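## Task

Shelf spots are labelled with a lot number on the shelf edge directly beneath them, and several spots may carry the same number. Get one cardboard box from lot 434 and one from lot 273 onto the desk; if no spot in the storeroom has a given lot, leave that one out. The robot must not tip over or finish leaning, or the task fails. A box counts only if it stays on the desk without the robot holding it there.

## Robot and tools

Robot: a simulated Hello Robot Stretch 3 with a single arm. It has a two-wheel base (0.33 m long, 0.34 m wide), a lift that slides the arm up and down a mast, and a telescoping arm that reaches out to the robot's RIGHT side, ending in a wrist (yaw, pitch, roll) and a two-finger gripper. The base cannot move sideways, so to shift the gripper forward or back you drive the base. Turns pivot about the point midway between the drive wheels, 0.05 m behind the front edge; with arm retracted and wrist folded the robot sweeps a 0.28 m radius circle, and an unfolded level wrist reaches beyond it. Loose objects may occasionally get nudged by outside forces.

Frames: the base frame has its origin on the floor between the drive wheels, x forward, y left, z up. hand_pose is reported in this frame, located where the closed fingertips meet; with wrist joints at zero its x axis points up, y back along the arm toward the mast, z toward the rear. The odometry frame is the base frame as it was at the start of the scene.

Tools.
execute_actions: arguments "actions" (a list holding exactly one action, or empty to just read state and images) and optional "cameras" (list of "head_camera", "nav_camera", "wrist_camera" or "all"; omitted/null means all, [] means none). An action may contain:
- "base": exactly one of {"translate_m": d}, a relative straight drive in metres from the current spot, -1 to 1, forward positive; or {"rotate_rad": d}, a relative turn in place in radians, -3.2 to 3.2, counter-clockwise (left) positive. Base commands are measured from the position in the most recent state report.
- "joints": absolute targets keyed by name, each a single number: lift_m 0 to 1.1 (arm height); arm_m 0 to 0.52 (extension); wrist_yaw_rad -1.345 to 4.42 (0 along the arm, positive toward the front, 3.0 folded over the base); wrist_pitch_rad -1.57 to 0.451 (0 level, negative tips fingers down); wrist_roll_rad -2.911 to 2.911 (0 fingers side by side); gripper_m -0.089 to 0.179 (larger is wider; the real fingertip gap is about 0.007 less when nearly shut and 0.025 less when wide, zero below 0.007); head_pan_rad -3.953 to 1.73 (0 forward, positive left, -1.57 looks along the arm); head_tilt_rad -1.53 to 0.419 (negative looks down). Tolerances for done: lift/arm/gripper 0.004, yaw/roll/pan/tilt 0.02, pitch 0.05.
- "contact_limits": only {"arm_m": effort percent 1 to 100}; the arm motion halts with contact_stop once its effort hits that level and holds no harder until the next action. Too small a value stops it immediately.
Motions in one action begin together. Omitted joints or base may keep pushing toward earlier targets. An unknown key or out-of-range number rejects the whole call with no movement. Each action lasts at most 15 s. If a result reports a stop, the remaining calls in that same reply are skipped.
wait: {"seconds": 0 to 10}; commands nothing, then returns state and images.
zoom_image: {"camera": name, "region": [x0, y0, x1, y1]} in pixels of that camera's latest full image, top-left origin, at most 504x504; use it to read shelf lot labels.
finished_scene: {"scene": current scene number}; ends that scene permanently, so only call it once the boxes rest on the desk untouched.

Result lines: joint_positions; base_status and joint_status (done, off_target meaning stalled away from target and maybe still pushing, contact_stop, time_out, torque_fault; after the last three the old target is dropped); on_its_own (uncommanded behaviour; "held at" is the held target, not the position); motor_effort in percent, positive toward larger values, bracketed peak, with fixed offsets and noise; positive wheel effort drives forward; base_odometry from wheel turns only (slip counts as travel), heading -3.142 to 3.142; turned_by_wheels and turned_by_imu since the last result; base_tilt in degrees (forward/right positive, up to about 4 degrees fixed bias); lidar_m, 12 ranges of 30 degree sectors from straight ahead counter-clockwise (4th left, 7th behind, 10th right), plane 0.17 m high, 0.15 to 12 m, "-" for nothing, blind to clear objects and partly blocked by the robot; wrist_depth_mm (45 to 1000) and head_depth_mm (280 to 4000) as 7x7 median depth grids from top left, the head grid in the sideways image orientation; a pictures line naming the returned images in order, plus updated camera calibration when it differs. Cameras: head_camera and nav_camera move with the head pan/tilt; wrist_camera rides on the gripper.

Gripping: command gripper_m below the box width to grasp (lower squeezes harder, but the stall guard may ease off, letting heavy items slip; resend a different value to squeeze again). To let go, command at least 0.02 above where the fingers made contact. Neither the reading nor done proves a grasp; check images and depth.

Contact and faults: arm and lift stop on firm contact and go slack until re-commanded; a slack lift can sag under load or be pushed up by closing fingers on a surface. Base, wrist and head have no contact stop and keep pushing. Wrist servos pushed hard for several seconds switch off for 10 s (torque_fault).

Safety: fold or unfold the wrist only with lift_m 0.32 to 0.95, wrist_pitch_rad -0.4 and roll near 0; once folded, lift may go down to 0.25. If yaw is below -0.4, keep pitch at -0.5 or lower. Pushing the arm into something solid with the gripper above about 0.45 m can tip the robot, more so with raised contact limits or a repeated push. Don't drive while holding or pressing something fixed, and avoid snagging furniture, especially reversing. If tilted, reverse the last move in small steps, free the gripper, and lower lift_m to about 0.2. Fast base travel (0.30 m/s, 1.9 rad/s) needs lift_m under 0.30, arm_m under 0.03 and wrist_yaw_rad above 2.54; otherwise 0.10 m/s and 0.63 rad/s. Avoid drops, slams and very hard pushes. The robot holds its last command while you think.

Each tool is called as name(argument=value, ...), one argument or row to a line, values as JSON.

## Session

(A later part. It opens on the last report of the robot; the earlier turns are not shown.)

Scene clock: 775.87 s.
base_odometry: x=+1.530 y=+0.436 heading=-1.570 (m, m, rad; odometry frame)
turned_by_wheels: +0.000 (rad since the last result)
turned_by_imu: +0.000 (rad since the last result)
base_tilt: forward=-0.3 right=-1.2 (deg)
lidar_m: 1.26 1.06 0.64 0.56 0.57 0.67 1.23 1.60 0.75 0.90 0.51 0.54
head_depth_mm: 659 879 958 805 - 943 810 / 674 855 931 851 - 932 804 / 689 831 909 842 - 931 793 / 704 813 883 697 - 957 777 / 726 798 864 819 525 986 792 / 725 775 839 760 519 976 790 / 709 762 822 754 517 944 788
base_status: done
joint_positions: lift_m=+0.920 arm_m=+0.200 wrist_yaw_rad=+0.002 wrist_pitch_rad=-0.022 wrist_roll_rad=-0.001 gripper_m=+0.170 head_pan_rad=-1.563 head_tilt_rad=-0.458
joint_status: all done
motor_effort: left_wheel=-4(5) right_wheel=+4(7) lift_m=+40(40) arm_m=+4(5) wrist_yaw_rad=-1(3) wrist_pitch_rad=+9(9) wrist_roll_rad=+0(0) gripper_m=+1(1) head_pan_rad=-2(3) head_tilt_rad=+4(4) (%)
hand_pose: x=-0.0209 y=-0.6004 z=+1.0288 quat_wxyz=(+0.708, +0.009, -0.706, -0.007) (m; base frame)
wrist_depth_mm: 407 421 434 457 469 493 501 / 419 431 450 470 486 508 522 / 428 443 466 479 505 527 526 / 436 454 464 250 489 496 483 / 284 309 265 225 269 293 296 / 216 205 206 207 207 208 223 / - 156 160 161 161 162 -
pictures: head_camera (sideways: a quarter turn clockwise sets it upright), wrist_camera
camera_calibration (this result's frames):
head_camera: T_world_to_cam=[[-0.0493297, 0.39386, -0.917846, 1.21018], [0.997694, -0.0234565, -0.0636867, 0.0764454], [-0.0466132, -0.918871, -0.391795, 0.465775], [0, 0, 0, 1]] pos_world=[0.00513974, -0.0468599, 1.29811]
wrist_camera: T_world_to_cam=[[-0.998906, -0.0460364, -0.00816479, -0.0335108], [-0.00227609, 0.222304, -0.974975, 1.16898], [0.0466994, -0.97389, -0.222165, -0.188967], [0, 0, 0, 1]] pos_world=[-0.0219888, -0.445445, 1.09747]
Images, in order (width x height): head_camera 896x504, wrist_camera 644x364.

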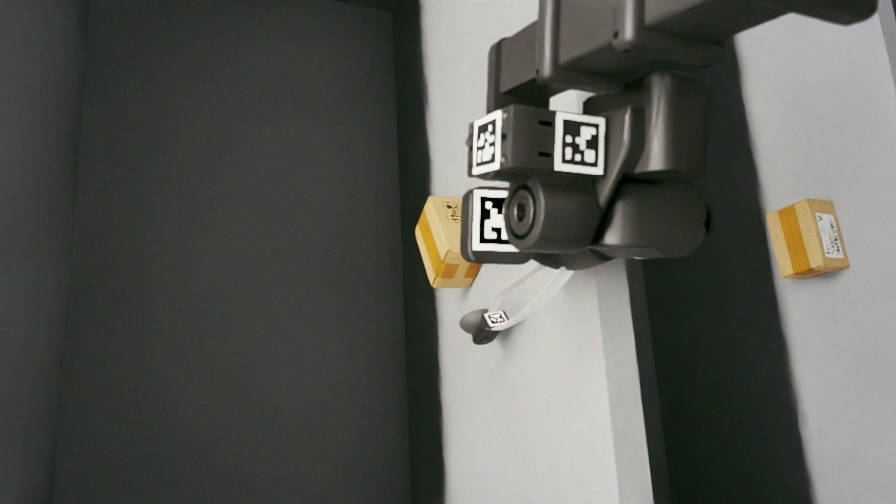

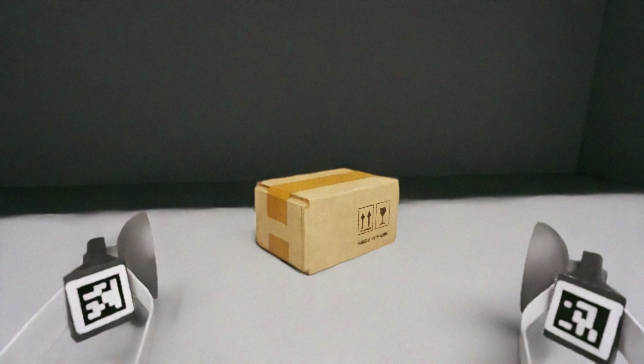

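execute_actions(
  actions=[
    {"joints": {"arm_m": 0.295}},
  ],
  cameras=["wrist_camera"],
)

Scene clock: 785.90 s.
base_odometry: x=+1.530 y=+0.436 heading=-1.570 (m, m, rad; odometry frame)
turned_by_wheels: +0.000 (rad since the last result)
turned_by_imu: -0.049 (rad since the last result)
base_tilt: forward=-0.3 right=-1.2 (deg)
lidar_m: 1.26 1.14 0.65 0.56 0.56 0.65 1.12 1.60 0.75 0.90 0.51 0.52
head_depth_mm: 622 900 956 822 - 978 815 / 634 880 954 939 1173 1005 812 / 646 853 926 947 1150 1001 804 / 662 830 895 921 560 999 778 / 677 804 870 735 531 994 794 / 696 783 843 778 527 993 801 / 711 762 819 769 523 952 793
base_status: not commanded
joint_positions: lift_m=+0.920 arm_m=+0.295 wrist_yaw_rad=+0.001 wrist_pitch_rad=+0.007 wrist_roll_rad=+0.000 gripper_m=+0.170 head_pan_rad=-1.564 head_tilt_rad=-0.450
joint_status: all done
motor_effort: left_wheel=+0(12) right_wheel=-1(24) lift_m=+25(40) arm_m=+7(28) wrist_yaw_rad=-1(13) wrist_pitch_rad=-3(45) wrist_roll_rad=-1(4) gripper_m=+0(0) head_pan_rad=-2(3) head_tilt_rad=-1(4) (%)
hand_pose: x=-0.0213 y=-0.6960 z=+1.0368 quat_wxyz=(+0.707, -0.002, -0.707, +0.002) (m; base frame)
wrist_depth_mm: 326 343 360 379 402 422 440 / 335 349 370 388 412 440 447 / 345 362 379 402 424 452 452 / 351 373 390 413 436 464 443 / 320 354 177 194 333 333 336 / 240 130 140 162 229 231 246 / - 159 142 163 176 176 -
pictures: wrist_camera
camera_calibration (this result's frames):
wrist_camera: T_world_to_cam=[[-0.998963, -0.044817, -0.00806884, -0.0374683], [-0.00075259, 0.193415, -0.981117, 1.1844], [0.0455314, -0.980093, -0.193248, -0.314587], [0, 0, 0, 1]] pos_world=[-0.0222145, -0.539085, 1.10094]
Images, in order (width x height): wrist_camera 644x364.

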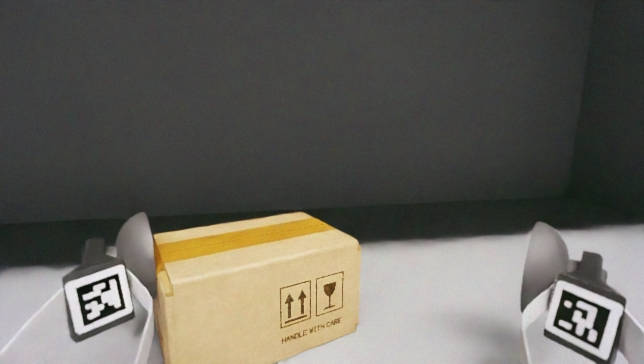

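execute_actions(
  actions=[],
  cameras=["head_camera", "nav_camera"],
)

Scene clock: 811.00 s.
base_odometry: x=+1.530 y=+0.436 heading=-1.570 (m, m, rad; odometry frame)
turned_by_wheels: +0.000 (rad since the last result)
turned_by_imu: +0.000 (rad since the last result)
base_tilt: forward=-0.2 right=-1.2 (deg)
lidar_m: 1.26 1.14 0.65 0.56 0.56 0.65 1.12 1.60 0.75 0.90 0.51 0.52
head_depth_mm: 621 898 950 820 - 984 815 / 633 881 957 938 1176 1009 810 / 647 850 922 949 1150 1001 808 / 660 827 897 922 559 999 778 / 680 805 871 736 531 994 792 / 697 781 843 774 527 986 800 / 709 761 821 769 523 953 794
base_status: not commanded
joint_positions: lift_m=+0.920 arm_m=+0.295 wrist_yaw_rad=+0.001 wrist_pitch_rad=+0.007 wrist_roll_rad=+0.000 gripper_m=+0.170 head_pan_rad=-1.564 head_tilt_rad=-0.450
joint_status: all done
motor_effort: left_wheel=+0(12) right_wheel=-1(24) lift_m=+25(40) arm_m=+7(28) wrist_yaw_rad=-1(13) wrist_pitch_rad=-3(45) wrist_roll_rad=-1(4) gripper_m=+0(0) head_pan_rad=-2(3) head_tilt_rad=-1(4) (%)
hand_pose: x=-0.0213 y=-0.6960 z=+1.0368 quat_wxyz=(+0.707, -0.002, -0.707, +0.002) (m; base frame)
wrist_depth_mm: 328 342 360 382 402 426 440 / 337 353 372 388 413 439 449 / 343 361 381 401 422 455 443 / 353 368 390 414 438 465 450 / 323 355 176 195 330 334 336 / 240 130 140 163 230 229 248 / - 159 142 164 176 177 -
pictures: head_camera (sideways: a quarter turn clockwise sets it upright), nav_camera (sideways: a quarter turn counterclockwise sets it upright)
camera_calibration (this result's frames):
head_camera: T_world_to_cam=[[-0.0487615, 0.386314, -0.921078, 1.21439], [0.997666, -0.0252983, -0.0634265, 0.0761075], [-0.0478042, -0.92202, -0.384178, 0.45587], [0, 0, 0, 1]] pos_world=[0.00507814, -0.0468883, 1.29851]
nav_camera: T_world_to_cam=[[0.0196763, -0.410726, 0.911546, -1.14332], [-0.999679, -0.0226424, 0.0113764, 0.041464], [0.0159671, -0.911477, -0.41104, 0.488094], [0, 0, 0, 1]] pos_world=[0.0561536, -0.023768, 1.24235]
Images, in order (width x height): head_camera 896x504, nav_camera 672x504.

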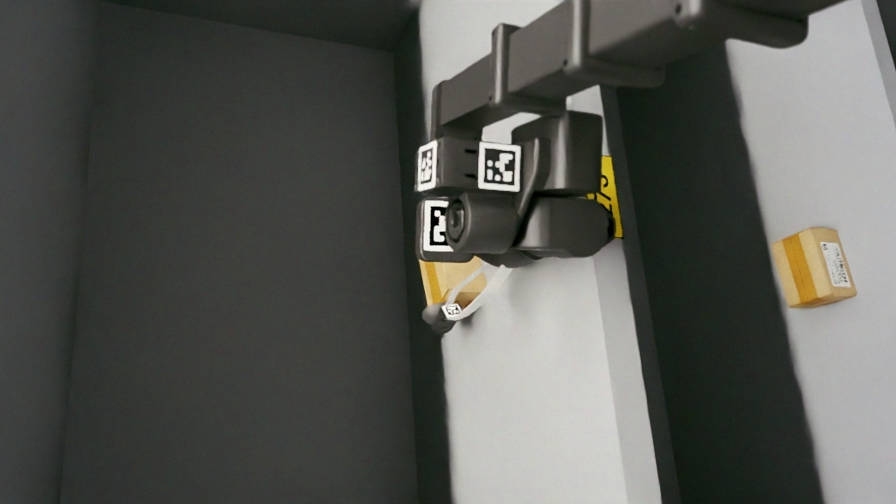

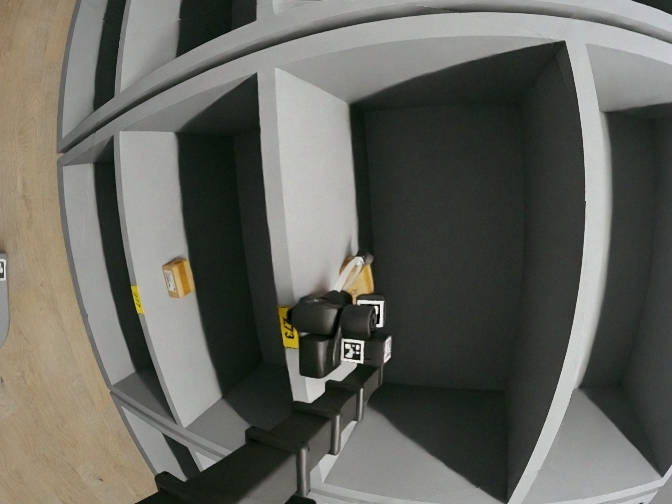

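zoom_image(
  camera="head_camera",
  region=[380, 60, 700, 360],
)

Region (380, 60, 700, 360) of head_camera's 896x504 image, scaled by 1.575, with more detail than that image has; it fills the top 472 rows of this view, and the rest is white.

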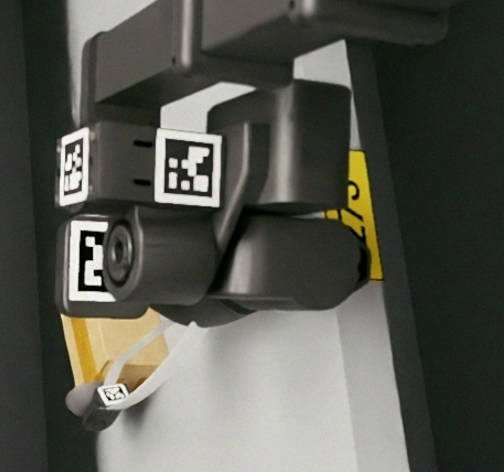

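execute_actions(
  actions=[
    {"base": {"rotate_rad": 0.049}},
  ],
  cameras=["wrist_camera"],
)

Scene clock: 931.77 s.
base_odometry: x=+1.530 y=+0.436 heading=-1.521 (m, m, rad; odometry frame)
turned_by_wheels: +0.049 (rad since the last result)
turned_by_imu: +0.048 (rad since the last result)
base_tilt: forward=-0.3 right=-1.1 (deg)
lidar_m: 1.26 1.05 0.63 0.56 0.56 0.67 1.22 1.60 0.75 0.90 0.51 0.54
head_depth_mm: 621 881 960 824 - 979 789 / 635 858 934 942 897 1013 812 / 649 835 908 939 536 1006 803 / 663 815 887 923 558 997 772 / 679 794 859 784 530 997 801 / 697 778 839 775 528 992 796 / 711 761 819 767 524 954 794
base_status: done
joint_positions: lift_m=+0.920 arm_m=+0.295 wrist_yaw_rad=-0.003 wrist_pitch_rad=+0.007 wrist_roll_rad=+0.000 gripper_m=+0.170 head_pan_rad=-1.564 head_tilt_rad=-0.450
joint_status: not commanded
motor_effort: left_wheel=-6(10) right_wheel=+12(15) lift_m=+25(25) arm_m=+4(7) wrist_yaw_rad=+3(3) wrist_pitch_rad=-3(3) wrist_roll_rad=-1(0) gripper_m=+0(0) head_pan_rad=-2(2) head_tilt_rad=-1(0) (%)
hand_pose: x=-0.0223 y=-0.6961 z=+1.0368 quat_wxyz=(+0.707, -0.003, -0.707, +0.001) (m; base frame)
wrist_depth_mm: 328 339 353 370 386 403 425 / 336 349 363 381 396 418 435 / 346 359 374 391 406 427 450 / 358 368 385 403 420 446 459 / 323 356 300 178 304 333 333 / 241 227 147 141 166 231 247 / - 169 154 144 167 176 -
pictures: wrist_camera
camera_calibration (this result's frames):
wrist_camera: T_world_to_cam=[[-0.999125, -0.041038, -0.00806921, -0.0358182], [-0.0000210209, 0.193426, -0.981115, 1.18446], [0.0418238, -0.980256, -0.193258, -0.314913], [0, 0, 0, 1]] pos_world=[-0.0225911, -0.539271, 1.10094]
Images, in order (width x height): wrist_camera 644x364.

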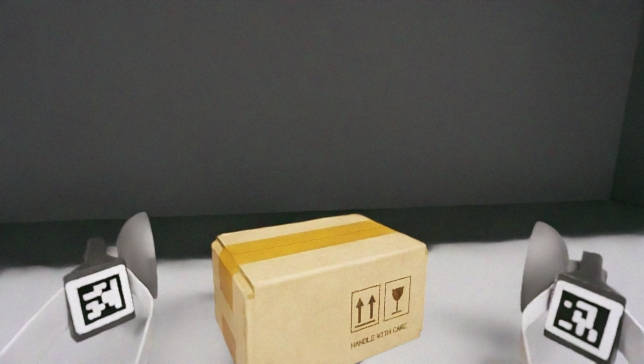

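execute_actions(
  actions=[
    {"joints": {"wrist_pitch_rad": -0.05, "arm_m": 0.31}, "contact_limits": {"arm_m": 20}},
  ],
  cameras=["wrist_camera"],
)

Scene clock: 945.17 s.
base_odometry: x=+1.530 y=+0.436 heading=-1.521 (m, m, rad; odometry frame)
turned_by_wheels: +0.000 (rad since the last result)
turned_by_imu: +0.000 (rad since the last result)
base_tilt: forward=-0.5 right=-1.2 (deg)
lidar_m: 1.26 1.05 0.64 0.56 0.56 0.67 1.23 1.60 0.75 0.90 0.51 0.54
head_depth_mm: 621 880 959 877 - 978 791 / 629 863 932 946 570 1006 812 / 644 839 909 - 530 1007 808 / 658 820 884 715 535 997 774 / 676 797 866 784 531 995 799 / 694 783 842 778 529 989 796 / 710 762 820 770 525 949 794
base_status: not commanded
joint_positions: lift_m=+0.921 arm_m=+0.309 wrist_yaw_rad=-0.003 wrist_pitch_rad=-0.007 wrist_roll_rad=-0.001 gripper_m=+0.170 head_pan_rad=-1.564 head_tilt_rad=-0.450
joint_status: all done
motor_effort: left_wheel=-4(6) right_wheel=+3(12) lift_m=+20(25) arm_m=+10(11) wrist_yaw_rad=+1(2) wrist_pitch_rad=-18(18) wrist_roll_rad=+0(1) gripper_m=+0(0) head_pan_rad=-2(2) head_tilt_rad=-1(0) (%)
contact_limits: arm_m 20 (drawing in: default 32, maximum 52; extending or still: default 44, maximum 72)
hand_pose: x=-0.0223 y=-0.7104 z=+1.0333 quat_wxyz=(+0.708, +0.002, -0.707, -0.004) (m; base frame)
wrist_depth_mm: 318 327 341 354 371 385 404 / 325 335 351 365 382 398 420 / 334 346 360 373 392 413 437 / 345 357 371 385 405 425 443 / 314 343 317 173 318 320 324 / 234 221 136 129 148 226 240 / - 168 122 129 155 174 -
pictures: wrist_camera
camera_calibration (this result's frames):
wrist_camera: T_world_to_cam=[[-0.999128, -0.0409204, -0.00825376, -0.0361561], [-0.00041731, 0.207502, -0.978235, 1.19076], [0.0417425, -0.977378, -0.207338, -0.312968], [0, 0, 0, 1]] pos_world=[-0.0225636, -0.554453, 1.09966]
Images, in order (width x height): wrist_camera 644x364.

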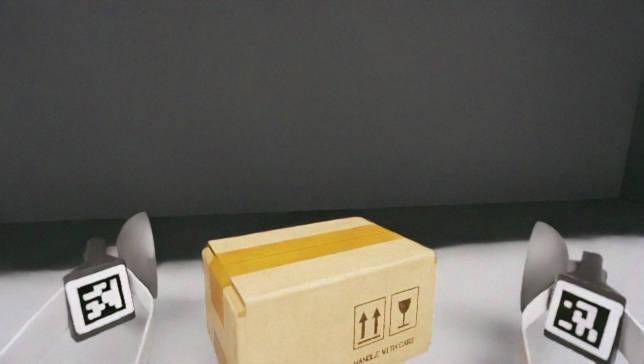

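execute_actions(
  actions=[
    {"joints": {"lift_m": 0.95}},
  ],
  cameras=[],
)

Scene clock: 961.77 s.
base_odometry: x=+1.530 y=+0.436 heading=-1.521 (m, m, rad; odometry frame)
turned_by_wheels: +0.000 (rad since the last result)
turned_by_imu: +0.000 (rad since the last result)
base_tilt: forward=-0.3 right=-1.1 (deg)
lidar_m: 1.26 1.05 0.64 0.56 0.56 0.67 1.23 1.60 0.75 0.90 0.51 0.55
head_depth_mm: 624 880 963 950 - 997 811 / 635 858 936 - 569 1015 814 / 650 837 905 - 538 1002 805 / 665 817 890 710 534 1000 773 / 684 798 864 782 532 995 800 / 700 779 840 776 527 994 795 / 713 763 818 770 524 947 796
base_status: not commanded
joint_positions: lift_m=+0.950 arm_m=+0.310 wrist_yaw_rad=-0.003 wrist_pitch_rad=-0.064 wrist_roll_rad=-0.001 gripper_m=+0.170 head_pan_rad=-1.564 head_tilt_rad=-0.450
joint_status: all done
motor_effort: left_wheel=-2(4) right_wheel=+2(3) lift_m=+40(40) arm_m=+4(10) wrist_yaw_rad=+1(2) wrist_pitch_rad=+5(18) wrist_roll_rad=+0(1) gripper_m=+0(0) head_pan_rad=-2(2) head_tilt_rad=-1(1) (%)
hand_pose: x=-0.0222 y=-0.7089 z=+1.0480 quat_wxyz=(+0.707, +0.022, -0.706, -0.024) (m; base frame)
wrist_depth_mm: 309 321 330 348 362 377 393 / 321 331 345 360 374 396 411 / 330 344 361 374 390 413 430 / 342 358 378 393 409 422 447 / 320 348 323 323 324 326 328 / 249 238 155 147 155 239 253 / 181 184 129 131 159 190 -
pictures: none
No camera images: the call's "cameras" was empty. Leave "cameras" out to get every camera's image.

execute_actions(
  actions=[
    {"joints": {"wrist_pitch_rad": -0.16}},
  ],
  cameras=["wrist_camera"],
)

Scene clock: 972.67 s.
base_odometry: x=+1.530 y=+0.436 heading=-1.521 (m, m, rad; odometry frame)
turned_by_wheels: +0.000 (rad since the last result)
turned_by_imu: +0.000 (rad since the last result)
base_tilt: forward=-0.4 right=-1.3 (deg)
lidar_m: 1.26 1.05 0.64 0.56 0.56 0.67 1.23 1.61 0.75 0.90 0.51 0.55
head_depth_mm: 622 878 960 947 - 1002 814 / 635 858 934 - 570 1011 812 / 649 837 902 - 537 1001 805 / 666 816 882 813 534 998 773 / 679 794 866 786 529 999 801 / 700 780 842 777 527 989 794 / 711 759 820 768 523 952 793
base_status: not commanded
joint_positions: lift_m=+0.950 arm_m=+0.310 wrist_yaw_rad=-0.003 wrist_pitch_rad=-0.174 wrist_roll_rad=-0.001 gripper_m=+0.170 head_pan_rad=-1.564 head_tilt_rad=-0.450
joint_status: all done
motor_effort: left_wheel=-2(2) right_wheel=+1(1) lift_m=+40(40) arm_m=+3(3) wrist_yaw_rad=+1(1) wrist_pitch_rad=+5(5) wrist_roll_rad=+0(0) gripper_m=+0(0) head_pan_rad=-2(2) head_tilt_rad=+0(0) (%)
hand_pose: x=-0.0222 y=-0.7030 z=+1.0205 quat_wxyz=(+0.705, +0.061, -0.704, -0.063) (m; base frame)
wrist_depth_mm: 304 315 325 342 353 370 387 / 319 329 342 358 374 391 412 / 334 347 362 377 394 419 430 / 326 327 328 329 330 329 328 / 238 250 146 138 152 237 238 / 195 186 130 131 159 186 195 / - 151 143 141 153 153 -
pictures: wrist_camera
camera_calibration (this result's frames):
wrist_camera: T_world_to_cam=[[-0.999115, -0.039122, -0.0154601, -0.0272693], [0.0000242372, 0.366986, -0.930226, 1.23982], [0.0420659, -0.929403, -0.36666, -0.11206], [0, 0, 0, 1]] pos_world=[-0.0225613, -0.560213, 1.11181]
Images, in order (width x height): wrist_camera 644x364.

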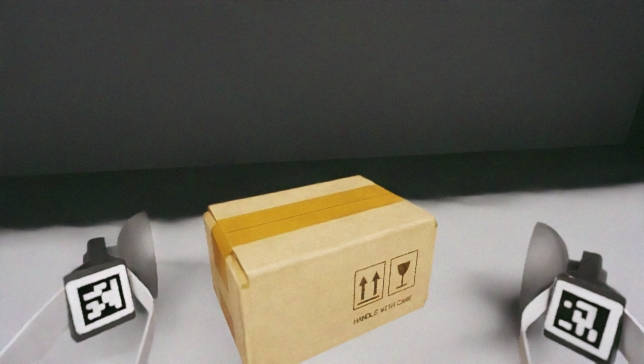

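execute_actions(
  actions=[
    {"joints": {"gripper_m": 0.03}},
  ],
  cameras=["wrist_camera"],
)

Scene clock: 987.83 s.
base_odometry: x=+1.530 y=+0.436 heading=-1.521 (m, m, rad; odometry frame)
turned_by_wheels: +0.000 (rad since the last result)
turned_by_imu: +0.000 (rad since the last result)
base_tilt: forward=-0.4 right=-1.2 (deg)
lidar_m: 1.26 1.06 0.64 0.56 0.56 0.67 1.22 1.60 0.75 0.90 0.51 0.54
head_depth_mm: 622 884 958 948 - 1004 814 / 636 857 935 - 569 1011 808 / 648 838 904 - 537 1010 807 / 664 814 885 819 534 997 775 / 681 797 863 785 531 998 800 / 700 785 837 775 527 987 798 / 711 760 822 769 524 947 793
base_status: not commanded
joint_positions: lift_m=+0.950 arm_m=+0.310 wrist_yaw_rad=-0.002 wrist_pitch_rad=-0.176 wrist_roll_rad=-0.001 gripper_m=+0.030 head_pan_rad=-1.564 head_tilt_rad=-0.450
joint_status: all done
motor_effort: left_wheel=-2(8) right_wheel=+1(7) lift_m=+39(40) arm_m=+4(3) wrist_yaw_rad=+1(4) wrist_pitch_rad=+6(6) wrist_roll_rad=-1(0) gripper_m=+0(95) head_pan_rad=-2(2) head_tilt_rad=-1(1) (%)
hand_pose: x=-0.0221 y=-0.7028 z=+1.0199 quat_wxyz=(+0.705, +0.062, -0.704, -0.063) (m; base frame)
wrist_depth_mm: 304 314 326 341 353 369 386 / 318 330 344 361 374 390 418 / 334 347 362 365 396 416 432 / 325 327 326 239 302 323 328 / 236 236 235 236 250 236 236 / 185 185 193 177 185 186 185 / 153 152 152 152 147 152 152
pictures: wrist_camera
camera_calibration (this result's frames):
wrist_camera: T_world_to_cam=[[-0.99909, -0.0397001, -0.0155604, -0.0274223], [-0.000196279, 0.369198, -0.929351, 1.23988], [0.0426402, -0.928502, -0.36887, -0.109227], [0, 0, 0, 1]] pos_world=[-0.0224965, -0.560269, 1.11157]
Images, in order (width x height): wrist_camera 644x364.

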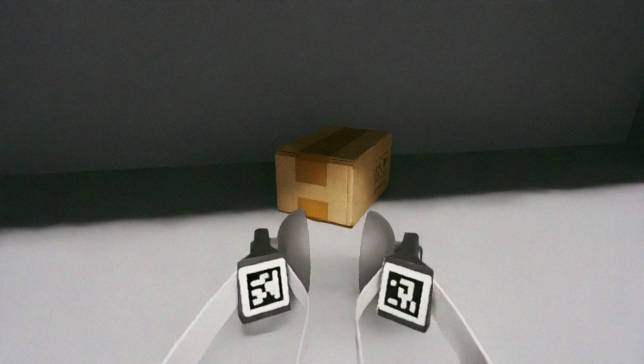

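execute_actions(
  actions=[
    {"joints": {"gripper_m": 0.17}},
  ],
  cameras=[],
)

execute_actions(
  actions=[
    {"joints": {"arm_m": 0.40}, "contact_limits": {"arm_m": 25}},
  ],
  cameras=["wrist_camera"],
)

Scene clock: 1004.57 s.
base_odometry: x=+1.530 y=+0.436 heading=-1.521 (m, m, rad; odometry frame)
turned_by_wheels: +0.000 (rad since the last result)
turned_by_imu: +0.000 (rad since the last result)
base_tilt: forward=-0.3 right=-1.3 (deg)
lidar_m: 1.26 1.06 0.64 0.56 0.56 0.67 1.23 1.60 0.75 0.90 0.51 0.54
head_depth_mm: 625 881 960 952 - 997 813 / 635 857 935 - 569 1006 812 / 647 838 909 - 538 1003 806 / 667 818 887 819 534 997 772 / 679 796 859 787 531 994 797 / 700 780 842 775 527 987 796 / 712 762 818 767 523 955 793
base_status: not commanded
joint_positions: lift_m=+0.950 arm_m=+0.310 wrist_yaw_rad=-0.002 wrist_pitch_rad=-0.176 wrist_roll_rad=-0.001 gripper_m=+0.170 head_pan_rad=-1.564 head_tilt_rad=-0.450
joint_status: all done
motor_effort: left_wheel=-2(2) right_wheel=+2(3) lift_m=+39(39) arm_m=+4(3) wrist_yaw_rad=+1(1) wrist_pitch_rad=+6(6) wrist_roll_rad=+0(0) gripper_m=+1(85) head_pan_rad=-2(2) head_tilt_rad=-1(0) (%)
hand_pose: x=-0.0221 y=-0.7028 z=+1.0199 quat_wxyz=(+0.705, +0.062, -0.704, -0.063) (m; base frame)
wrist_depth_mm: 303 316 328 342 352 369 386 / 319 330 342 359 372 390 409 / 334 348 365 364 394 418 433 / 327 327 326 239 302 326 325 / 237 250 236 235 237 235 236 / 194 186 184 185 185 186 194 / - 149 152 152 153 152 -
pictures: none
No camera images: the call's "cameras" was empty. Leave "cameras" out to get every camera's image.

Scene clock: 1006.47 s.
base_odometry: x=+1.530 y=+0.436 heading=-1.521 (m, m, rad; odometry frame)
turned_by_wheels: +0.000 (rad since the last result)
turned_by_imu: +0.000 (rad since the last result)
base_tilt: forward=-0.3 right=-1.1 (deg)
lidar_m: 1.26 1.05 0.64 0.56 0.56 0.67 1.22 1.60 0.75 0.90 0.51 0.54
head_depth_mm: 623 878 956 953 - 982 814 / 637 856 932 - 569 1016 812 / 648 839 898 - 563 1003 800 / 664 814 884 766 559 998 775 / 682 798 864 780 529 996 801 / 702 779 840 773 526 989 795 / 710 764 819 767 523 949 792
base_status: not commanded
joint_positions: lift_m=+0.950 arm_m=+0.400 wrist_yaw_rad=-0.002 wrist_pitch_rad=-0.176 wrist_roll_rad=-0.001 gripper_m=+0.170 head_pan_rad=-1.564 head_tilt_rad=-0.450
joint_status: all done
motor_effort: left_wheel=-2(2) right_wheel=+2(2) lift_m=+40(39) arm_m=+4(4) wrist_yaw_rad=+1(1) wrist_pitch_rad=+6(6) wrist_roll_rad=+0(1) gripper_m=+0(1) head_pan_rad=-2(2) head_tilt_rad=-1(1) (%)
contact_limits: arm_m 25 (drawing in: default 32, maximum 52; extending or still: default 44, maximum 72)
hand_pose: x=-0.0220 y=-0.7927 z=+1.0199 quat_wxyz=(+0.705, +0.062, -0.704, -0.063) (m; base frame)
wrist_depth_mm: 231 238 246 257 269 280 291 / 241 250 259 271 283 295 311 / 253 262 274 287 301 314 332 / 267 278 288 187 301 323 324 / 235 249 212 148 212 235 234 / 193 185 176 155 185 185 193 / - 149 152 152 152 152 -
pictures: wrist_camera
camera_calibration (this result's frames):
wrist_camera: T_world_to_cam=[[-0.999088, -0.0397735, -0.0155602, -0.031033], [-0.000223598, 0.369198, -0.929351, 1.27309], [0.0427083, -0.928499, -0.36887, -0.192733], [0, 0, 0, 1]] pos_world=[-0.0224887, -0.650209, 1.11157]
Images, in order (width x height): wrist_camera 644x364.

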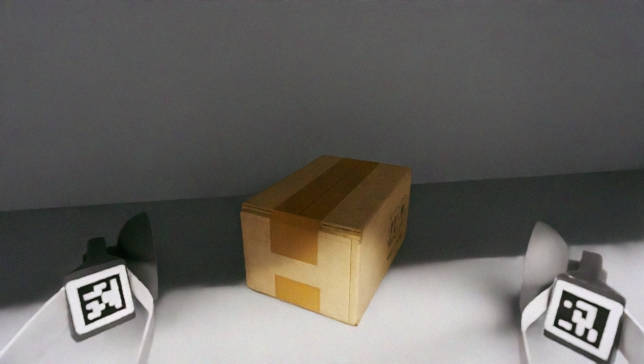

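execute_actions(
  actions=[
    {"joints": {"arm_m": 0.432}, "contact_limits": {"arm_m": 25}},
  ],
  cameras=["wrist_camera"],
)

Scene clock: 1020.00 s.
base_odometry: x=+1.530 y=+0.436 heading=-1.521 (m, m, rad; odometry frame)
turned_by_wheels: +0.000 (rad since the last result)
turned_by_imu: +0.000 (rad since the last result)
base_tilt: forward=-0.3 right=-1.2 (deg)
lidar_m: 1.27 1.05 0.63 0.56 0.56 0.67 1.22 1.60 0.75 0.90 0.51 0.54
head_depth_mm: 624 880 962 951 - 980 817 / 636 859 925 - 568 1006 808 / 649 837 892 701 563 1002 808 / 667 817 880 739 559 994 771 / 681 800 860 778 530 992 801 / 703 780 839 775 526 992 799 / 712 762 822 767 523 950 793
base_status: not commanded
joint_positions: lift_m=+0.950 arm_m=+0.432 wrist_yaw_rad=-0.002 wrist_pitch_rad=-0.176 wrist_roll_rad=-0.001 gripper_m=+0.170 head_pan_rad=-1.564 head_tilt_rad=-0.450
joint_status: all done
motor_effort: left_wheel=-2(2) right_wheel=+2(2) lift_m=+39(40) arm_m=+4(4) wrist_yaw_rad=+1(2) wrist_pitch_rad=+6(6) wrist_roll_rad=-1(0) gripper_m=+1(1) head_pan_rad=-2(2) head_tilt_rad=-1(1) (%)
contact_limits: arm_m 25 (drawing in: default 32, maximum 52; extending or still: default 44, maximum 72)
hand_pose: x=-0.0220 y=-0.8248 z=+1.0199 quat_wxyz=(+0.705, +0.062, -0.704, -0.063) (m; base frame)
wrist_depth_mm: 205 212 217 227 237 246 259 / 214 222 230 240 250 262 276 / 225 232 243 254 264 277 293 / 236 246 257 186 277 293 302 / 235 250 212 136 175 235 235 / 193 184 136 116 170 184 193 / - 149 143 122 148 152 -
pictures: wrist_camera
camera_calibration (this result's frames):
wrist_camera: T_world_to_cam=[[-0.999088, -0.0397737, -0.0155602, -0.0323061], [-0.000223691, 0.369198, -0.929351, 1.2849], [0.0427085, -0.928499, -0.36887, -0.22245], [0, 0, 0, 1]] pos_world=[-0.0224887, -0.682214, 1.11157]
Images, in order (width x height): wrist_camera 644x364.

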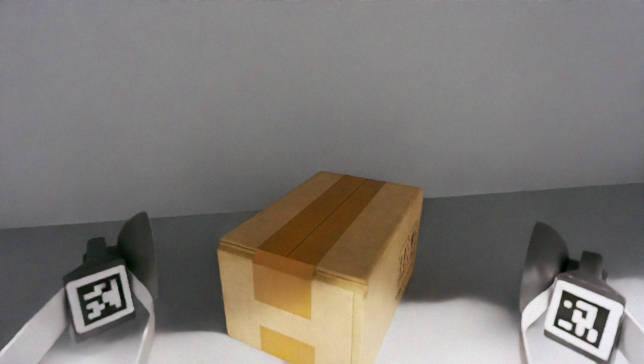

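execute_actions(
  actions=[
    {"joints": {"gripper_m": 0.02}},
  ],
  cameras=["wrist_camera"],
)

Scene clock: 1026.03 s.
base_odometry: x=+1.530 y=+0.436 heading=-1.521 (m, m, rad; odometry frame)
turned_by_wheels: +0.000 (rad since the last result)
turned_by_imu: +0.000 (rad since the last result)
base_tilt: forward=-0.4 right=-1.2 (deg)
lidar_m: 1.26 1.06 0.64 0.56 0.56 0.67 1.23 1.60 0.75 0.90 0.51 0.54
head_depth_mm: 624 878 958 949 - 980 816 / 636 859 927 - 568 1004 808 / 649 837 895 699 563 1005 807 / 666 813 879 734 557 993 770 / 681 797 860 782 531 988 799 / 702 779 841 778 527 983 795 / 712 761 823 769 524 956 793
base_status: not commanded
joint_positions: lift_m=+0.950 arm_m=+0.432 wrist_yaw_rad=-0.001 wrist_pitch_rad=-0.176 wrist_roll_rad=-0.001 gripper_m=+0.021 head_pan_rad=-1.564 head_tilt_rad=-0.450
joint_status: all done
motor_effort: left_wheel=-2(2) right_wheel=+1(1) lift_m=+39(39) arm_m=+5(4) wrist_yaw_rad=+1(1) wrist_pitch_rad=+6(6) wrist_roll_rad=+0(1) gripper_m=-20(94) head_pan_rad=-2(2) head_tilt_rad=+0(0) (%)
hand_pose: x=-0.0218 y=-0.8248 z=+1.0199 quat_wxyz=(+0.705, +0.062, -0.704, -0.063) (m; base frame)
wrist_depth_mm: 205 211 218 228 237 247 259 / 214 220 229 239 250 260 274 / 225 232 243 253 267 278 291 / 236 245 257 204 273 293 302 / 235 235 236 135 142 235 234 / 184 184 - 124 115 184 184 / 152 152 147 133 142 152 152
pictures: wrist_camera
camera_calibration (this result's frames):
wrist_camera: T_world_to_cam=[[-0.999046, -0.0408134, -0.0155663, -0.0328982], [-0.000602205, 0.369198, -0.929351, 1.2849], [0.043677, -0.928454, -0.36887, -0.222403], [0, 0, 0, 1]] pos_world=[-0.0223792, -0.682215, 1.11157]
Images, in order (width x height): wrist_camera 644x364.

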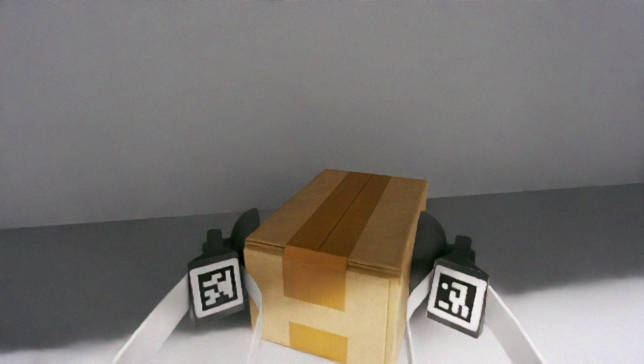

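execute_actions(
  actions=[
    {"joints": {"lift_m": 0.985}},
  ],
  cameras=["wrist_camera"],
)

Scene clock: 1034.10 s.
base_odometry: x=+1.530 y=+0.436 heading=-1.521 (m, m, rad; odometry frame)
turned_by_wheels: +0.000 (rad since the last result)
turned_by_imu: +0.000 (rad since the last result)
base_tilt: forward=-0.3 right=-1.1 (deg)
lidar_m: 1.26 1.05 0.64 0.56 0.56 0.67 1.22 1.60 0.75 0.90 0.51 0.54
head_depth_mm: 626 879 955 - 635 1015 812 / 636 859 917 754 595 1014 807 / 649 836 887 725 566 1001 807 / 666 816 873 738 560 1001 774 / 678 798 863 786 530 991 800 / 700 783 840 775 526 988 797 / 712 762 821 768 523 947 796
base_status: not commanded
joint_positions: lift_m=+0.985 arm_m=+0.432 wrist_yaw_rad=-0.001 wrist_pitch_rad=-0.184 wrist_roll_rad=-0.001 gripper_m=+0.024 head_pan_rad=-1.564 head_tilt_rad=-0.450
joint_status: all done
motor_effort: left_wheel=-2(2) right_wheel=+0(1) lift_m=+41(40) arm_m=+5(4) wrist_yaw_rad=+1(0) wrist_pitch_rad=+9(10) wrist_roll_rad=+0(0) gripper_m=-19(19) head_pan_rad=-2(2) head_tilt_rad=+0(1) (%)
hand_pose: x=-0.0218 y=-0.8242 z=+1.0529 quat_wxyz=(+0.705, +0.065, -0.704, -0.066) (m; base frame)
wrist_depth_mm: 205 211 218 227 236 248 258 / 214 222 229 240 249 261 275 / 226 233 243 254 266 279 293 / 238 246 256 260 277 299 313 / 250 261 265 135 142 297 298 / 236 236 - 124 116 234 234 / 194 194 187 133 181 195 193
pictures: wrist_camera
camera_calibration (this result's frames):
wrist_camera: T_world_to_cam=[[-0.999046, -0.0406839, -0.0158973, -0.0319075], [-0.000596177, 0.37662, -0.926368, 1.31831], [0.0436755, -0.925474, -0.376285, -0.199462], [0, 0, 0, 1]] pos_world=[-0.0223796, -0.682396, 1.14568]
Images, in order (width x height): wrist_camera 644x364.

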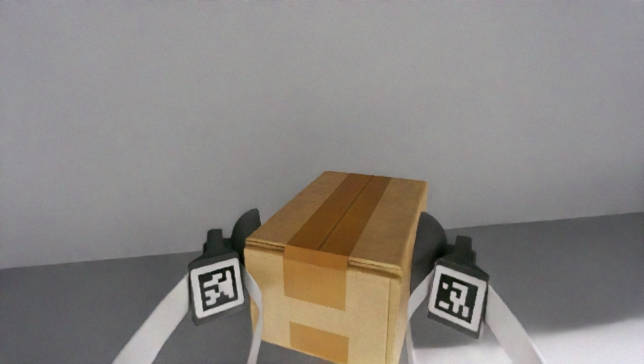

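execute_actions(
  actions=[
    {"joints": {"arm_m": 0.0}},
  ],
  cameras=[],
)

Scene clock: 1043.30 s.
base_odometry: x=+1.530 y=+0.436 heading=-1.521 (m, m, rad; odometry frame)
turned_by_wheels: +0.000 (rad since the last result)
turned_by_imu: +0.000 (rad since the last result)
base_tilt: forward=-0.3 right=-1.2 (deg)
lidar_m: 1.27 1.05 0.64 0.56 0.56 0.67 1.22 1.60 0.75 0.90 0.51 0.54
head_depth_mm: 622 881 958 821 588 - - / 633 859 933 812 599 - - / 650 839 912 803 434 - - / 665 816 884 791 585 - - / 678 800 866 784 553 994 798 / 701 778 841 774 526 988 794 / 712 763 820 772 524 949 797
base_status: not commanded
joint_positions: lift_m=+0.985 arm_m=+0.001 wrist_yaw_rad=-0.001 wrist_pitch_rad=-0.185 wrist_roll_rad=-0.001 gripper_m=+0.024 head_pan_rad=-1.564 head_tilt_rad=-0.450
joint_status: all done
motor_effort: left_wheel=-2(1) right_wheel=+1(1) lift_m=+41(41) arm_m=-5(3) wrist_yaw_rad=+0(1) wrist_pitch_rad=+10(10) wrist_roll_rad=-1(1) gripper_m=-19(19) head_pan_rad=-2(2) head_tilt_rad=-1(1) (%)
hand_pose: x=-0.0218 y=-0.3933 z=+1.0527 quat_wxyz=(+0.704, +0.065, -0.704, -0.066) (m; base frame)
wrist_depth_mm: 548 589 607 621 656 677 554 / 547 618 633 667 697 724 556 / 527 628 656 661 670 655 538 / 416 415 414 385 387 413 412 / 302 304 301 135 142 302 304 / 238 244 - 124 116 703 559 / 462 696 766 133 731 734 592
pictures: none
No camera images: the call's "cameras" was empty. Leave "cameras" out to get every camera's image.

execute_actions(
  actions=[
    {"joints": {"head_pan_rad": -0.3, "head_tilt_rad": -0.3}},
  ],
  cameras=["head_camera", "nav_camera"],
)

Scene clock: 1071.40 s.
base_odometry: x=+1.530 y=+0.436 heading=-1.521 (m, m, rad; odometry frame)
turned_by_wheels: +0.000 (rad since the last result)
turned_by_imu: +0.000 (rad since the last result)
base_tilt: forward=-0.3 right=-1.2 (deg)
lidar_m: 1.26 1.05 0.64 0.56 0.56 0.67 1.23 1.60 0.75 0.90 0.51 0.54
head_depth_mm: 1012 748 1082 1077 707 574 587 / 1154 764 1220 1184 702 1194 911 / 1244 977 1364 1222 854 1190 912 / 1174 1184 1312 1207 1438 1180 1358 / 1103 1149 1223 1260 1374 1344 1441 / 1494 1549 2031 2146 1889 1841 1520 / 1818 1887 2006 2112 2220 1970 1508
base_status: not commanded
joint_positions: lift_m=+0.985 arm_m=+0.001 wrist_yaw_rad=-0.001 wrist_pitch_rad=-0.185 wrist_roll_rad=-0.001 gripper_m=+0.024 head_pan_rad=-0.307 head_tilt_rad=-0.310
joint_status: all done
motor_effort: left_wheel=-1(2) right_wheel=+1(1) lift_m=+41(41) arm_m=-3(4) wrist_yaw_rad=+0(1) wrist_pitch_rad=+10(10) wrist_roll_rad=-1(0) gripper_m=-19(19) head_pan_rad=+3(32) head_tilt_rad=+5(19) (%)
hand_pose: x=-0.0218 y=-0.3933 z=+1.0527 quat_wxyz=(+0.704, +0.065, -0.704, -0.066) (m; base frame)
wrist_depth_mm: 548 581 606 627 655 681 554 / 547 613 642 665 693 712 561 / 528 630 652 659 657 663 539 / 417 412 418 382 385 415 411 / 303 302 301 135 142 301 303 / 238 244 - 124 116 700 557 / 460 688 769 133 735 741 586
pictures: head_camera (sideways: a quarter turn clockwise sets it upright), nav_camera (sideways: a quarter turn counterclockwise sets it upright)
camera_calibration (this result's frames):
head_camera: T_world_to_cam=[[-0.256751, 0.0329074, -0.965917, 1.27421], [0.34, 0.938611, -0.0583982, 0.0735841], [0.904698, -0.343405, -0.252177, 0.278267], [0, 0, 0, 1]] pos_world=[0.0503868, -0.0154392, 1.30525]
nav_camera: T_world_to_cam=[[0.272038, -0.0684357, 0.95985, -1.20792], [-0.288559, -0.957366, 0.0135241, 0.0343279], [0.918003, -0.280653, -0.280188, 0.3123], [0, 0, 0, 1]] pos_world=[0.0518141, 0.0378472, 1.24646]
Images, in order (width x height): head_camera 896x504, nav_camera 672x504.

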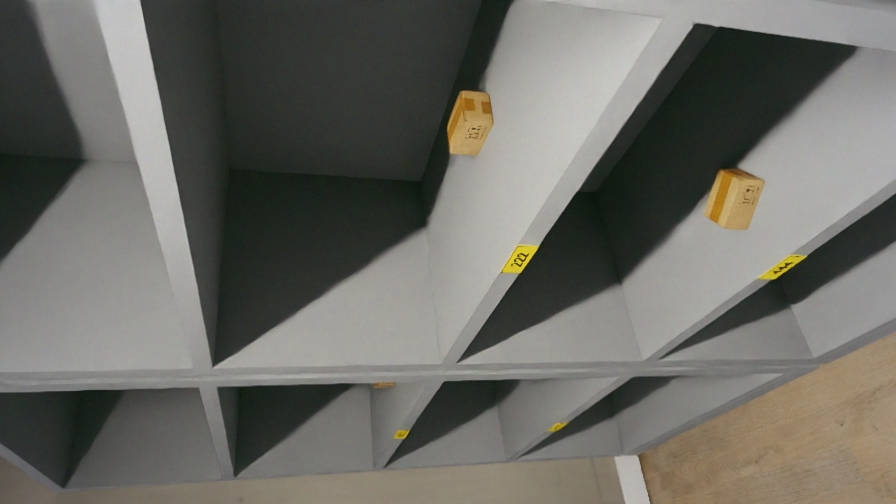

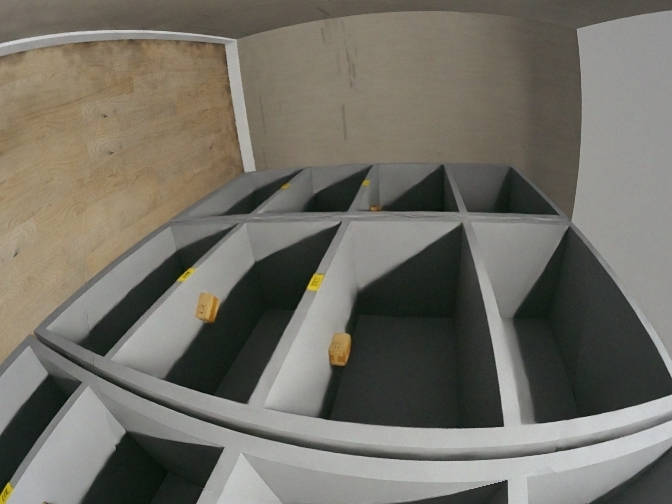

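execute_actions(
  actions=[
    {"joints": {"lift_m": 0.6, "wrist_pitch_rad": -0.4, "head_pan_rad": 0.0, "head_tilt_rad": -0.4}},
  ],
  cameras=[],
)

execute_actions(
  actions=[
    {"joints": {"wrist_yaw_rad": 3.0}},
  ],
  cameras=["wrist_camera"],
)

Scene clock: 1111.43 s.
base_odometry: x=+1.530 y=+0.436 heading=-1.521 (m, m, rad; odometry frame)
turned_by_wheels: +0.000 (rad since the last result)
turned_by_imu: +0.000 (rad since the last result)
base_tilt: forward=-0.3 right=-1.3 (deg)
lidar_m: 1.27 1.06 0.64 0.56 0.56 0.67 1.23 1.60 0.75 0.90 0.51 0.54
head_depth_mm: 1077 1175 1262 954 1411 1037 903 / 1056 1136 1223 1240 1389 1157 1353 / 1859 1287 1258 1328 1401 1536 1384 / 1854 2002 2089 2262 2324 1780 1414 / 1853 1970 2168 2266 2374 1787 1408 / 1816 1941 2063 2237 2323 1798 1415 / 1784 1893 2001 2193 2285 1777 1409
base_status: not commanded
joint_positions: lift_m=+0.600 arm_m=+0.001 wrist_yaw_rad=-0.001 wrist_pitch_rad=-0.422 wrist_roll_rad=-0.001 gripper_m=+0.024 head_pan_rad=-0.007 head_tilt_rad=-0.395
joint_status: all done
motor_effort: left_wheel=-2(2) right_wheel=+1(1) lift_m=+32(38) arm_m=-3(4) wrist_yaw_rad=+1(1) wrist_pitch_rad=+8(9) wrist_roll_rad=+0(0) gripper_m=-19(19) head_pan_rad=+3(22) head_tilt_rad=-4(16) (%)
hand_pose: x=-0.0218 y=-0.3697 z=+0.6120 quat_wxyz=(+0.692, +0.148, -0.691, -0.149) (m; base frame)
wrist_depth_mm: 558 591 613 641 668 694 553 / 536 611 609 598 599 584 540 / 459 450 444 359 415 438 430 / 355 353 349 335 331 345 341 / 294 291 291 135 142 711 571 / 279 293 - 124 116 791 608 / 471 681 706 133 678 719 615
pictures: none
No camera images: the call's "cameras" was empty. Leave "cameras" out to get every camera's image.

Scene clock: 1113.93 s.
base_odometry: x=+1.530 y=+0.436 heading=-1.521 (m, m, rad; odometry frame)
turned_by_wheels: +0.000 (rad since the last result)
turned_by_imu: +0.000 (rad since the last result)
base_tilt: forward=-0.4 right=-1.2 (deg)
lidar_m: 1.26 1.05 0.63 0.56 0.56 0.67 1.23 1.61 0.75 0.90 0.51 0.54
head_depth_mm: 1070 1171 1264 948 1410 1033 903 / 1059 1130 1231 1239 1386 1158 1348 / 1839 1297 1253 1331 1404 1524 1389 / 1869 2003 2102 2269 2292 1804 1424 / 1880 1987 2130 2325 2364 1783 1414 / 1821 1917 2049 2220 2310 1791 1410 / 1773 1874 2018 2159 2286 1757 1415
base_status: not commanded
joint_positions: lift_m=+0.600 arm_m=+0.001 wrist_yaw_rad=+2.997 wrist_pitch_rad=-0.422 wrist_roll_rad=-0.001 gripper_m=+0.024 head_pan_rad=-0.007 head_tilt_rad=-0.395
joint_status: all done
motor_effort: left_wheel=-2(2) right_wheel=+1(1) lift_m=+31(32) arm_m=-4(3) wrist_yaw_rad=+1(3) wrist_pitch_rad=+8(8) wrist_roll_rad=-1(0) gripper_m=-19(20) head_pan_rad=+3(3) head_tilt_rad=-4(4) (%)
hand_pose: x=+0.0111 y=+0.0758 z=+0.6120 quat_wxyz=(+0.198, +0.700, +0.098, +0.679) (m; base frame)
wrist_depth_mm: 483 - 552 602 654 715 793 / 522 - 610 657 711 783 888 / 566 594 660 727 798 891 - / 603 644 733 753 843 - - / 660 724 136 135 142 - - / 722 794 - 124 116 922 901 / 776 813 773 133 754 785 783
pictures: wrist_camera
camera_calibration (this result's frames):
wrist_camera: T_world_to_cam=[[0.993856, -0.107759, -0.0252765, 0.0192804], [-0.0833175, -0.578024, -0.811755, 0.574056], [0.0728634, 0.808874, -0.583451, 0.461092], [0, 0, 0, 1]] pos_world=[-0.00492968, -0.039069, 0.735505]
Images, in order (width x height): wrist_camera 644x364.

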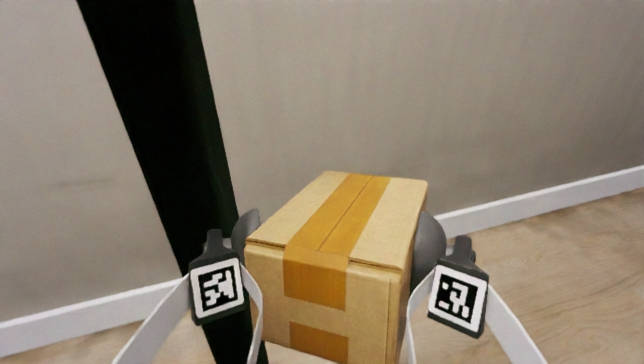

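execute_actions(
  actions=[
    {"base": {"rotate_rad": 3.18}, "joints": {"lift_m": 0.28}},
  ],
  cameras=["head_camera"],
)

Scene clock: 1124.43 s.
base_odometry: x=+1.530 y=+0.436 heading=+1.659 (m, m, rad; odometry frame)
turned_by_wheels: +3.180 (rad since the last result)
turned_by_imu: +3.137 (rad since the last result)
base_tilt: forward=-0.2 right=-1.3 (deg)
lidar_m: 1.27 0.82 0.75 0.90 0.51 0.54 1.26 1.03 0.63 0.56 0.56 0.68
head_depth_mm: 961 976 993 1006 1019 1041 1062 / 1200 1221 1238 1265 1292 1316 1319 / 1589 1630 1661 1710 1758 1667 1421 / 2241 2369 2528 2607 2312 1800 1428 / 2220 2387 2557 2748 2442 1793 1421 / 2165 2322 2489 2705 2415 1763 1413 / 2122 2250 2419 2627 2396 1790 1399
base_status: done
joint_positions: lift_m=+0.280 arm_m=+0.001 wrist_yaw_rad=+2.997 wrist_pitch_rad=-0.422 wrist_roll_rad=-0.001 gripper_m=+0.024 head_pan_rad=-0.007 head_tilt_rad=-0.396
joint_status: all done
motor_effort: left_wheel=-4(10) right_wheel=+4(11) lift_m=+32(34) arm_m=-4(4) wrist_yaw_rad=+1(2) wrist_pitch_rad=+9(9) wrist_roll_rad=+0(0) gripper_m=-19(19) head_pan_rad=+3(2) head_tilt_rad=-3(4) (%)
hand_pose: x=+0.0110 y=+0.0757 z=+0.2918 quat_wxyz=(+0.198, +0.700, +0.098, +0.679) (m; base frame)
wrist_depth_mm: 533 - 884 956 988 778 638 / 510 - 967 995 - 817 714 / 477 695 748 756 752 730 806 / 507 603 621 618 668 724 722 / 546 573 136 135 142 585 587 / 516 530 - 124 116 508 505 / 466 - - 131 418 439 438
pictures: head_camera (sideways: a quarter turn clockwise sets it upright)
camera_calibration (this result's frames):
head_camera: T_world_to_cam=[[-0.336539, -0.0439571, -0.940643, 1.24168], [0.0419763, 0.997217, -0.0616189, 0.0795884], [0.940733, -0.0602219, -0.333757, 0.384223], [0, 0, 0, 1]] pos_world=[0.0530827, -0.00164744, 1.30112]
Images, in order (width x height): head_camera 896x504.

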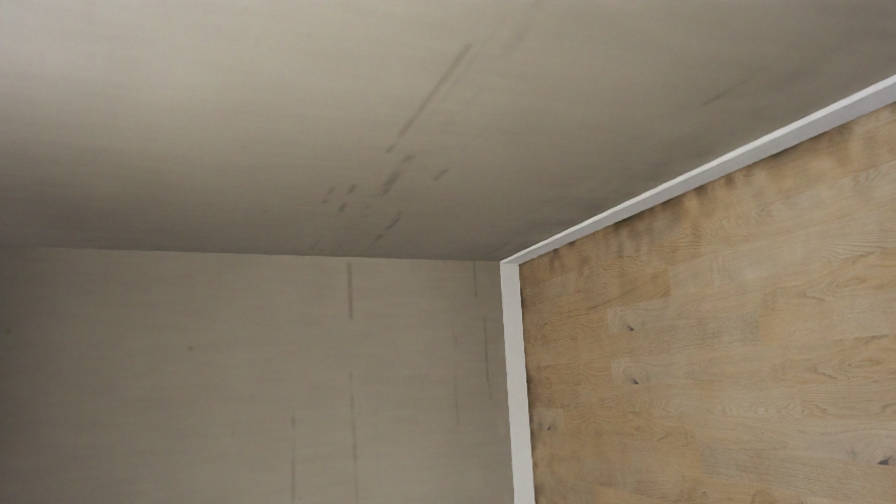

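execute_actions(
  actions=[
    {"base": {"rotate_rad": 0.25}},
  ],
  cameras=["head_camera"],
)

Scene clock: 1191.30 s.
base_odometry: x=+1.530 y=+0.436 heading=+1.909 (m, m, rad; odometry frame)
turned_by_wheels: +0.250 (rad since the last result)
turned_by_imu: +0.246 (rad since the last result)
base_tilt: forward=-0.3 right=-1.2 (deg)
lidar_m: 1.60 0.75 0.89 0.80 0.66 1.26 1.88 0.76 0.58 0.56 0.59 0.84
head_depth_mm: 1902 1840 1784 1719 1682 1648 1434 / 2188 2363 2516 2655 2334 1809 1437 / 2249 2368 2568 2700 2468 1805 1433 / 2261 2384 2551 2742 2435 1787 1410 / 2266 2338 2542 2799 2430 1789 1410 / 2280 2378 2514 2729 2175 1753 1418 / 1305 1399 1464 1624 1489 1615 1357
base_status: done
joint_positions: lift_m=+0.280 arm_m=+0.001 wrist_yaw_rad=+2.997 wrist_pitch_rad=-0.422 wrist_roll_rad=-0.001 gripper_m=+0.024 head_pan_rad=-0.007 head_tilt_rad=-0.396
joint_status: not commanded
motor_effort: left_wheel=-3(9) right_wheel=+3(9) lift_m=+32(32) arm_m=-4(4) wrist_yaw_rad=+0(2) wrist_pitch_rad=+8(9) wrist_roll_rad=+0(0) gripper_m=-19(19) head_pan_rad=+3(3) head_tilt_rad=-3(3) (%)
hand_pose: x=+0.0110 y=+0.0757 z=+0.2918 quat_wxyz=(+0.198, +0.700, +0.098, +0.679) (m; base frame)
wrist_depth_mm: 480 - 892 907 921 917 740 / 913 - 964 982 970 955 735 / 768 549 766 763 742 732 703 / 610 612 622 621 616 638 640 / 610 616 135 135 142 590 593 / 516 532 - 124 116 505 509 / 462 - - 132 421 442 441
pictures: head_camera (sideways: a quarter turn clockwise sets it upright)
camera_calibration (this result's frames):
head_camera: T_world_to_cam=[[-0.336563, -0.0439586, -0.940634, 1.24167], [0.0419699, 0.997217, -0.0616198, 0.0795896], [0.940725, -0.0602173, -0.333782, 0.384254], [0, 0, 0, 1]] pos_world=[0.0530827, -0.00164721, 1.30112]
Images, in order (width x height): head_camera 896x504.

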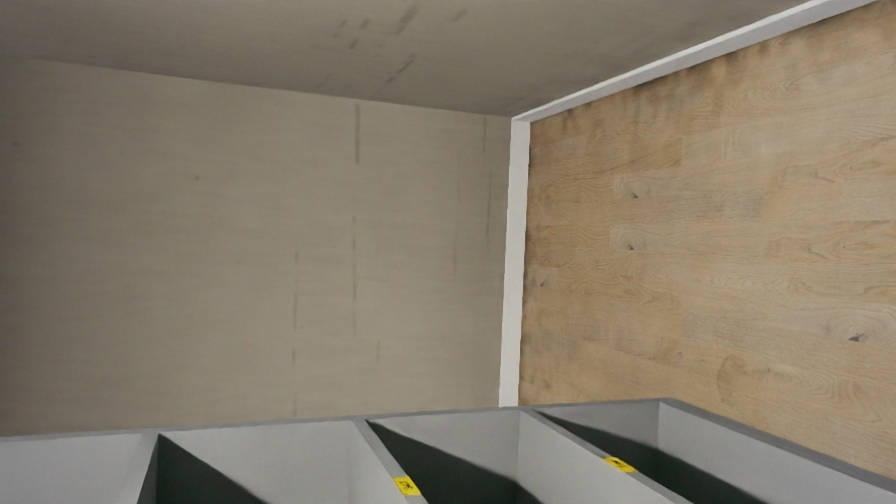

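execute_actions(
  actions=[
    {"base": {"translate_m": 1.0}},
  ],
  cameras=["head_camera"],
)

Scene clock: 1208.60 s.
base_odometry: x=+1.199 y=+1.379 heading=+1.908 (m, m, rad; odometry frame)
turned_by_wheels: +0.000 (rad since the last result)
turned_by_imu: +0.001 (rad since the last result)
base_tilt: forward=-0.3 right=-1.2 (deg)
lidar_m: 1.60 0.67 0.80 0.86 0.52 1.28 2.03 0.83 0.62 0.61 0.64 0.91
head_depth_mm: 1342 1432 1531 1642 1732 1698 1437 / 1339 1440 1543 1656 1777 1817 1436 / 1359 1439 1539 1653 1791 1794 1432 / 1354 1444 1543 1668 1797 1803 1429 / 1360 1445 1557 1680 1807 1790 1414 / 1360 1460 1553 1669 1812 1780 1409 / 1373 1462 1563 1685 1809 1770 1400
base_status: done
joint_positions: lift_m=+0.280 arm_m=+0.001 wrist_yaw_rad=+2.998 wrist_pitch_rad=-0.422 wrist_roll_rad=-0.001 gripper_m=+0.024 head_pan_rad=-0.007 head_tilt_rad=-0.396
joint_status: not commanded
motor_effort: left_wheel=-4(8) right_wheel=+4(10) lift_m=+31(32) arm_m=-3(3) wrist_yaw_rad=+2(2) wrist_pitch_rad=+9(9) wrist_roll_rad=+0(0) gripper_m=-19(19) head_pan_rad=+3(3) head_tilt_rad=-2(3) (%)
hand_pose: x=+0.0109 y=+0.0757 z=+0.2918 quat_wxyz=(+0.198, +0.700, +0.098, +0.679) (m; base frame)
wrist_depth_mm: 422 - 832 857 878 873 658 / 449 - 912 929 954 930 674 / 487 527 764 748 733 738 667 / 560 556 598 574 586 595 606 / 585 588 136 135 142 595 594 / 521 531 - 124 116 507 504 / 471 - - 132 422 444 438
pictures: head_camera (sideways: a quarter turn clockwise sets it upright)
camera_calibration (this result's frames):
head_camera: T_world_to_cam=[[-0.337018, -0.0439566, -0.940471, 1.24146], [0.0419367, 0.997217, -0.0616368, 0.0796118], [0.940564, -0.060213, -0.334237, 0.384848], [0, 0, 0, 1]] pos_world=[0.0530824, -0.00164705, 1.3011]
Images, in order (width x height): head_camera 896x504.

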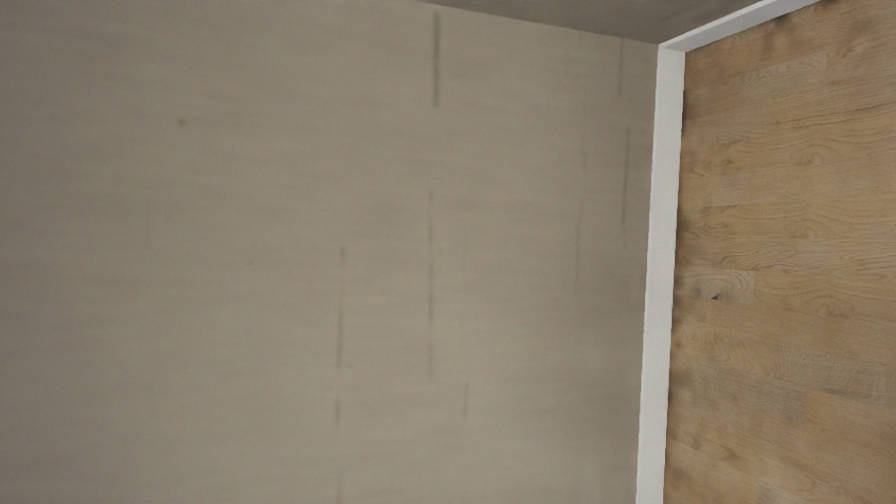

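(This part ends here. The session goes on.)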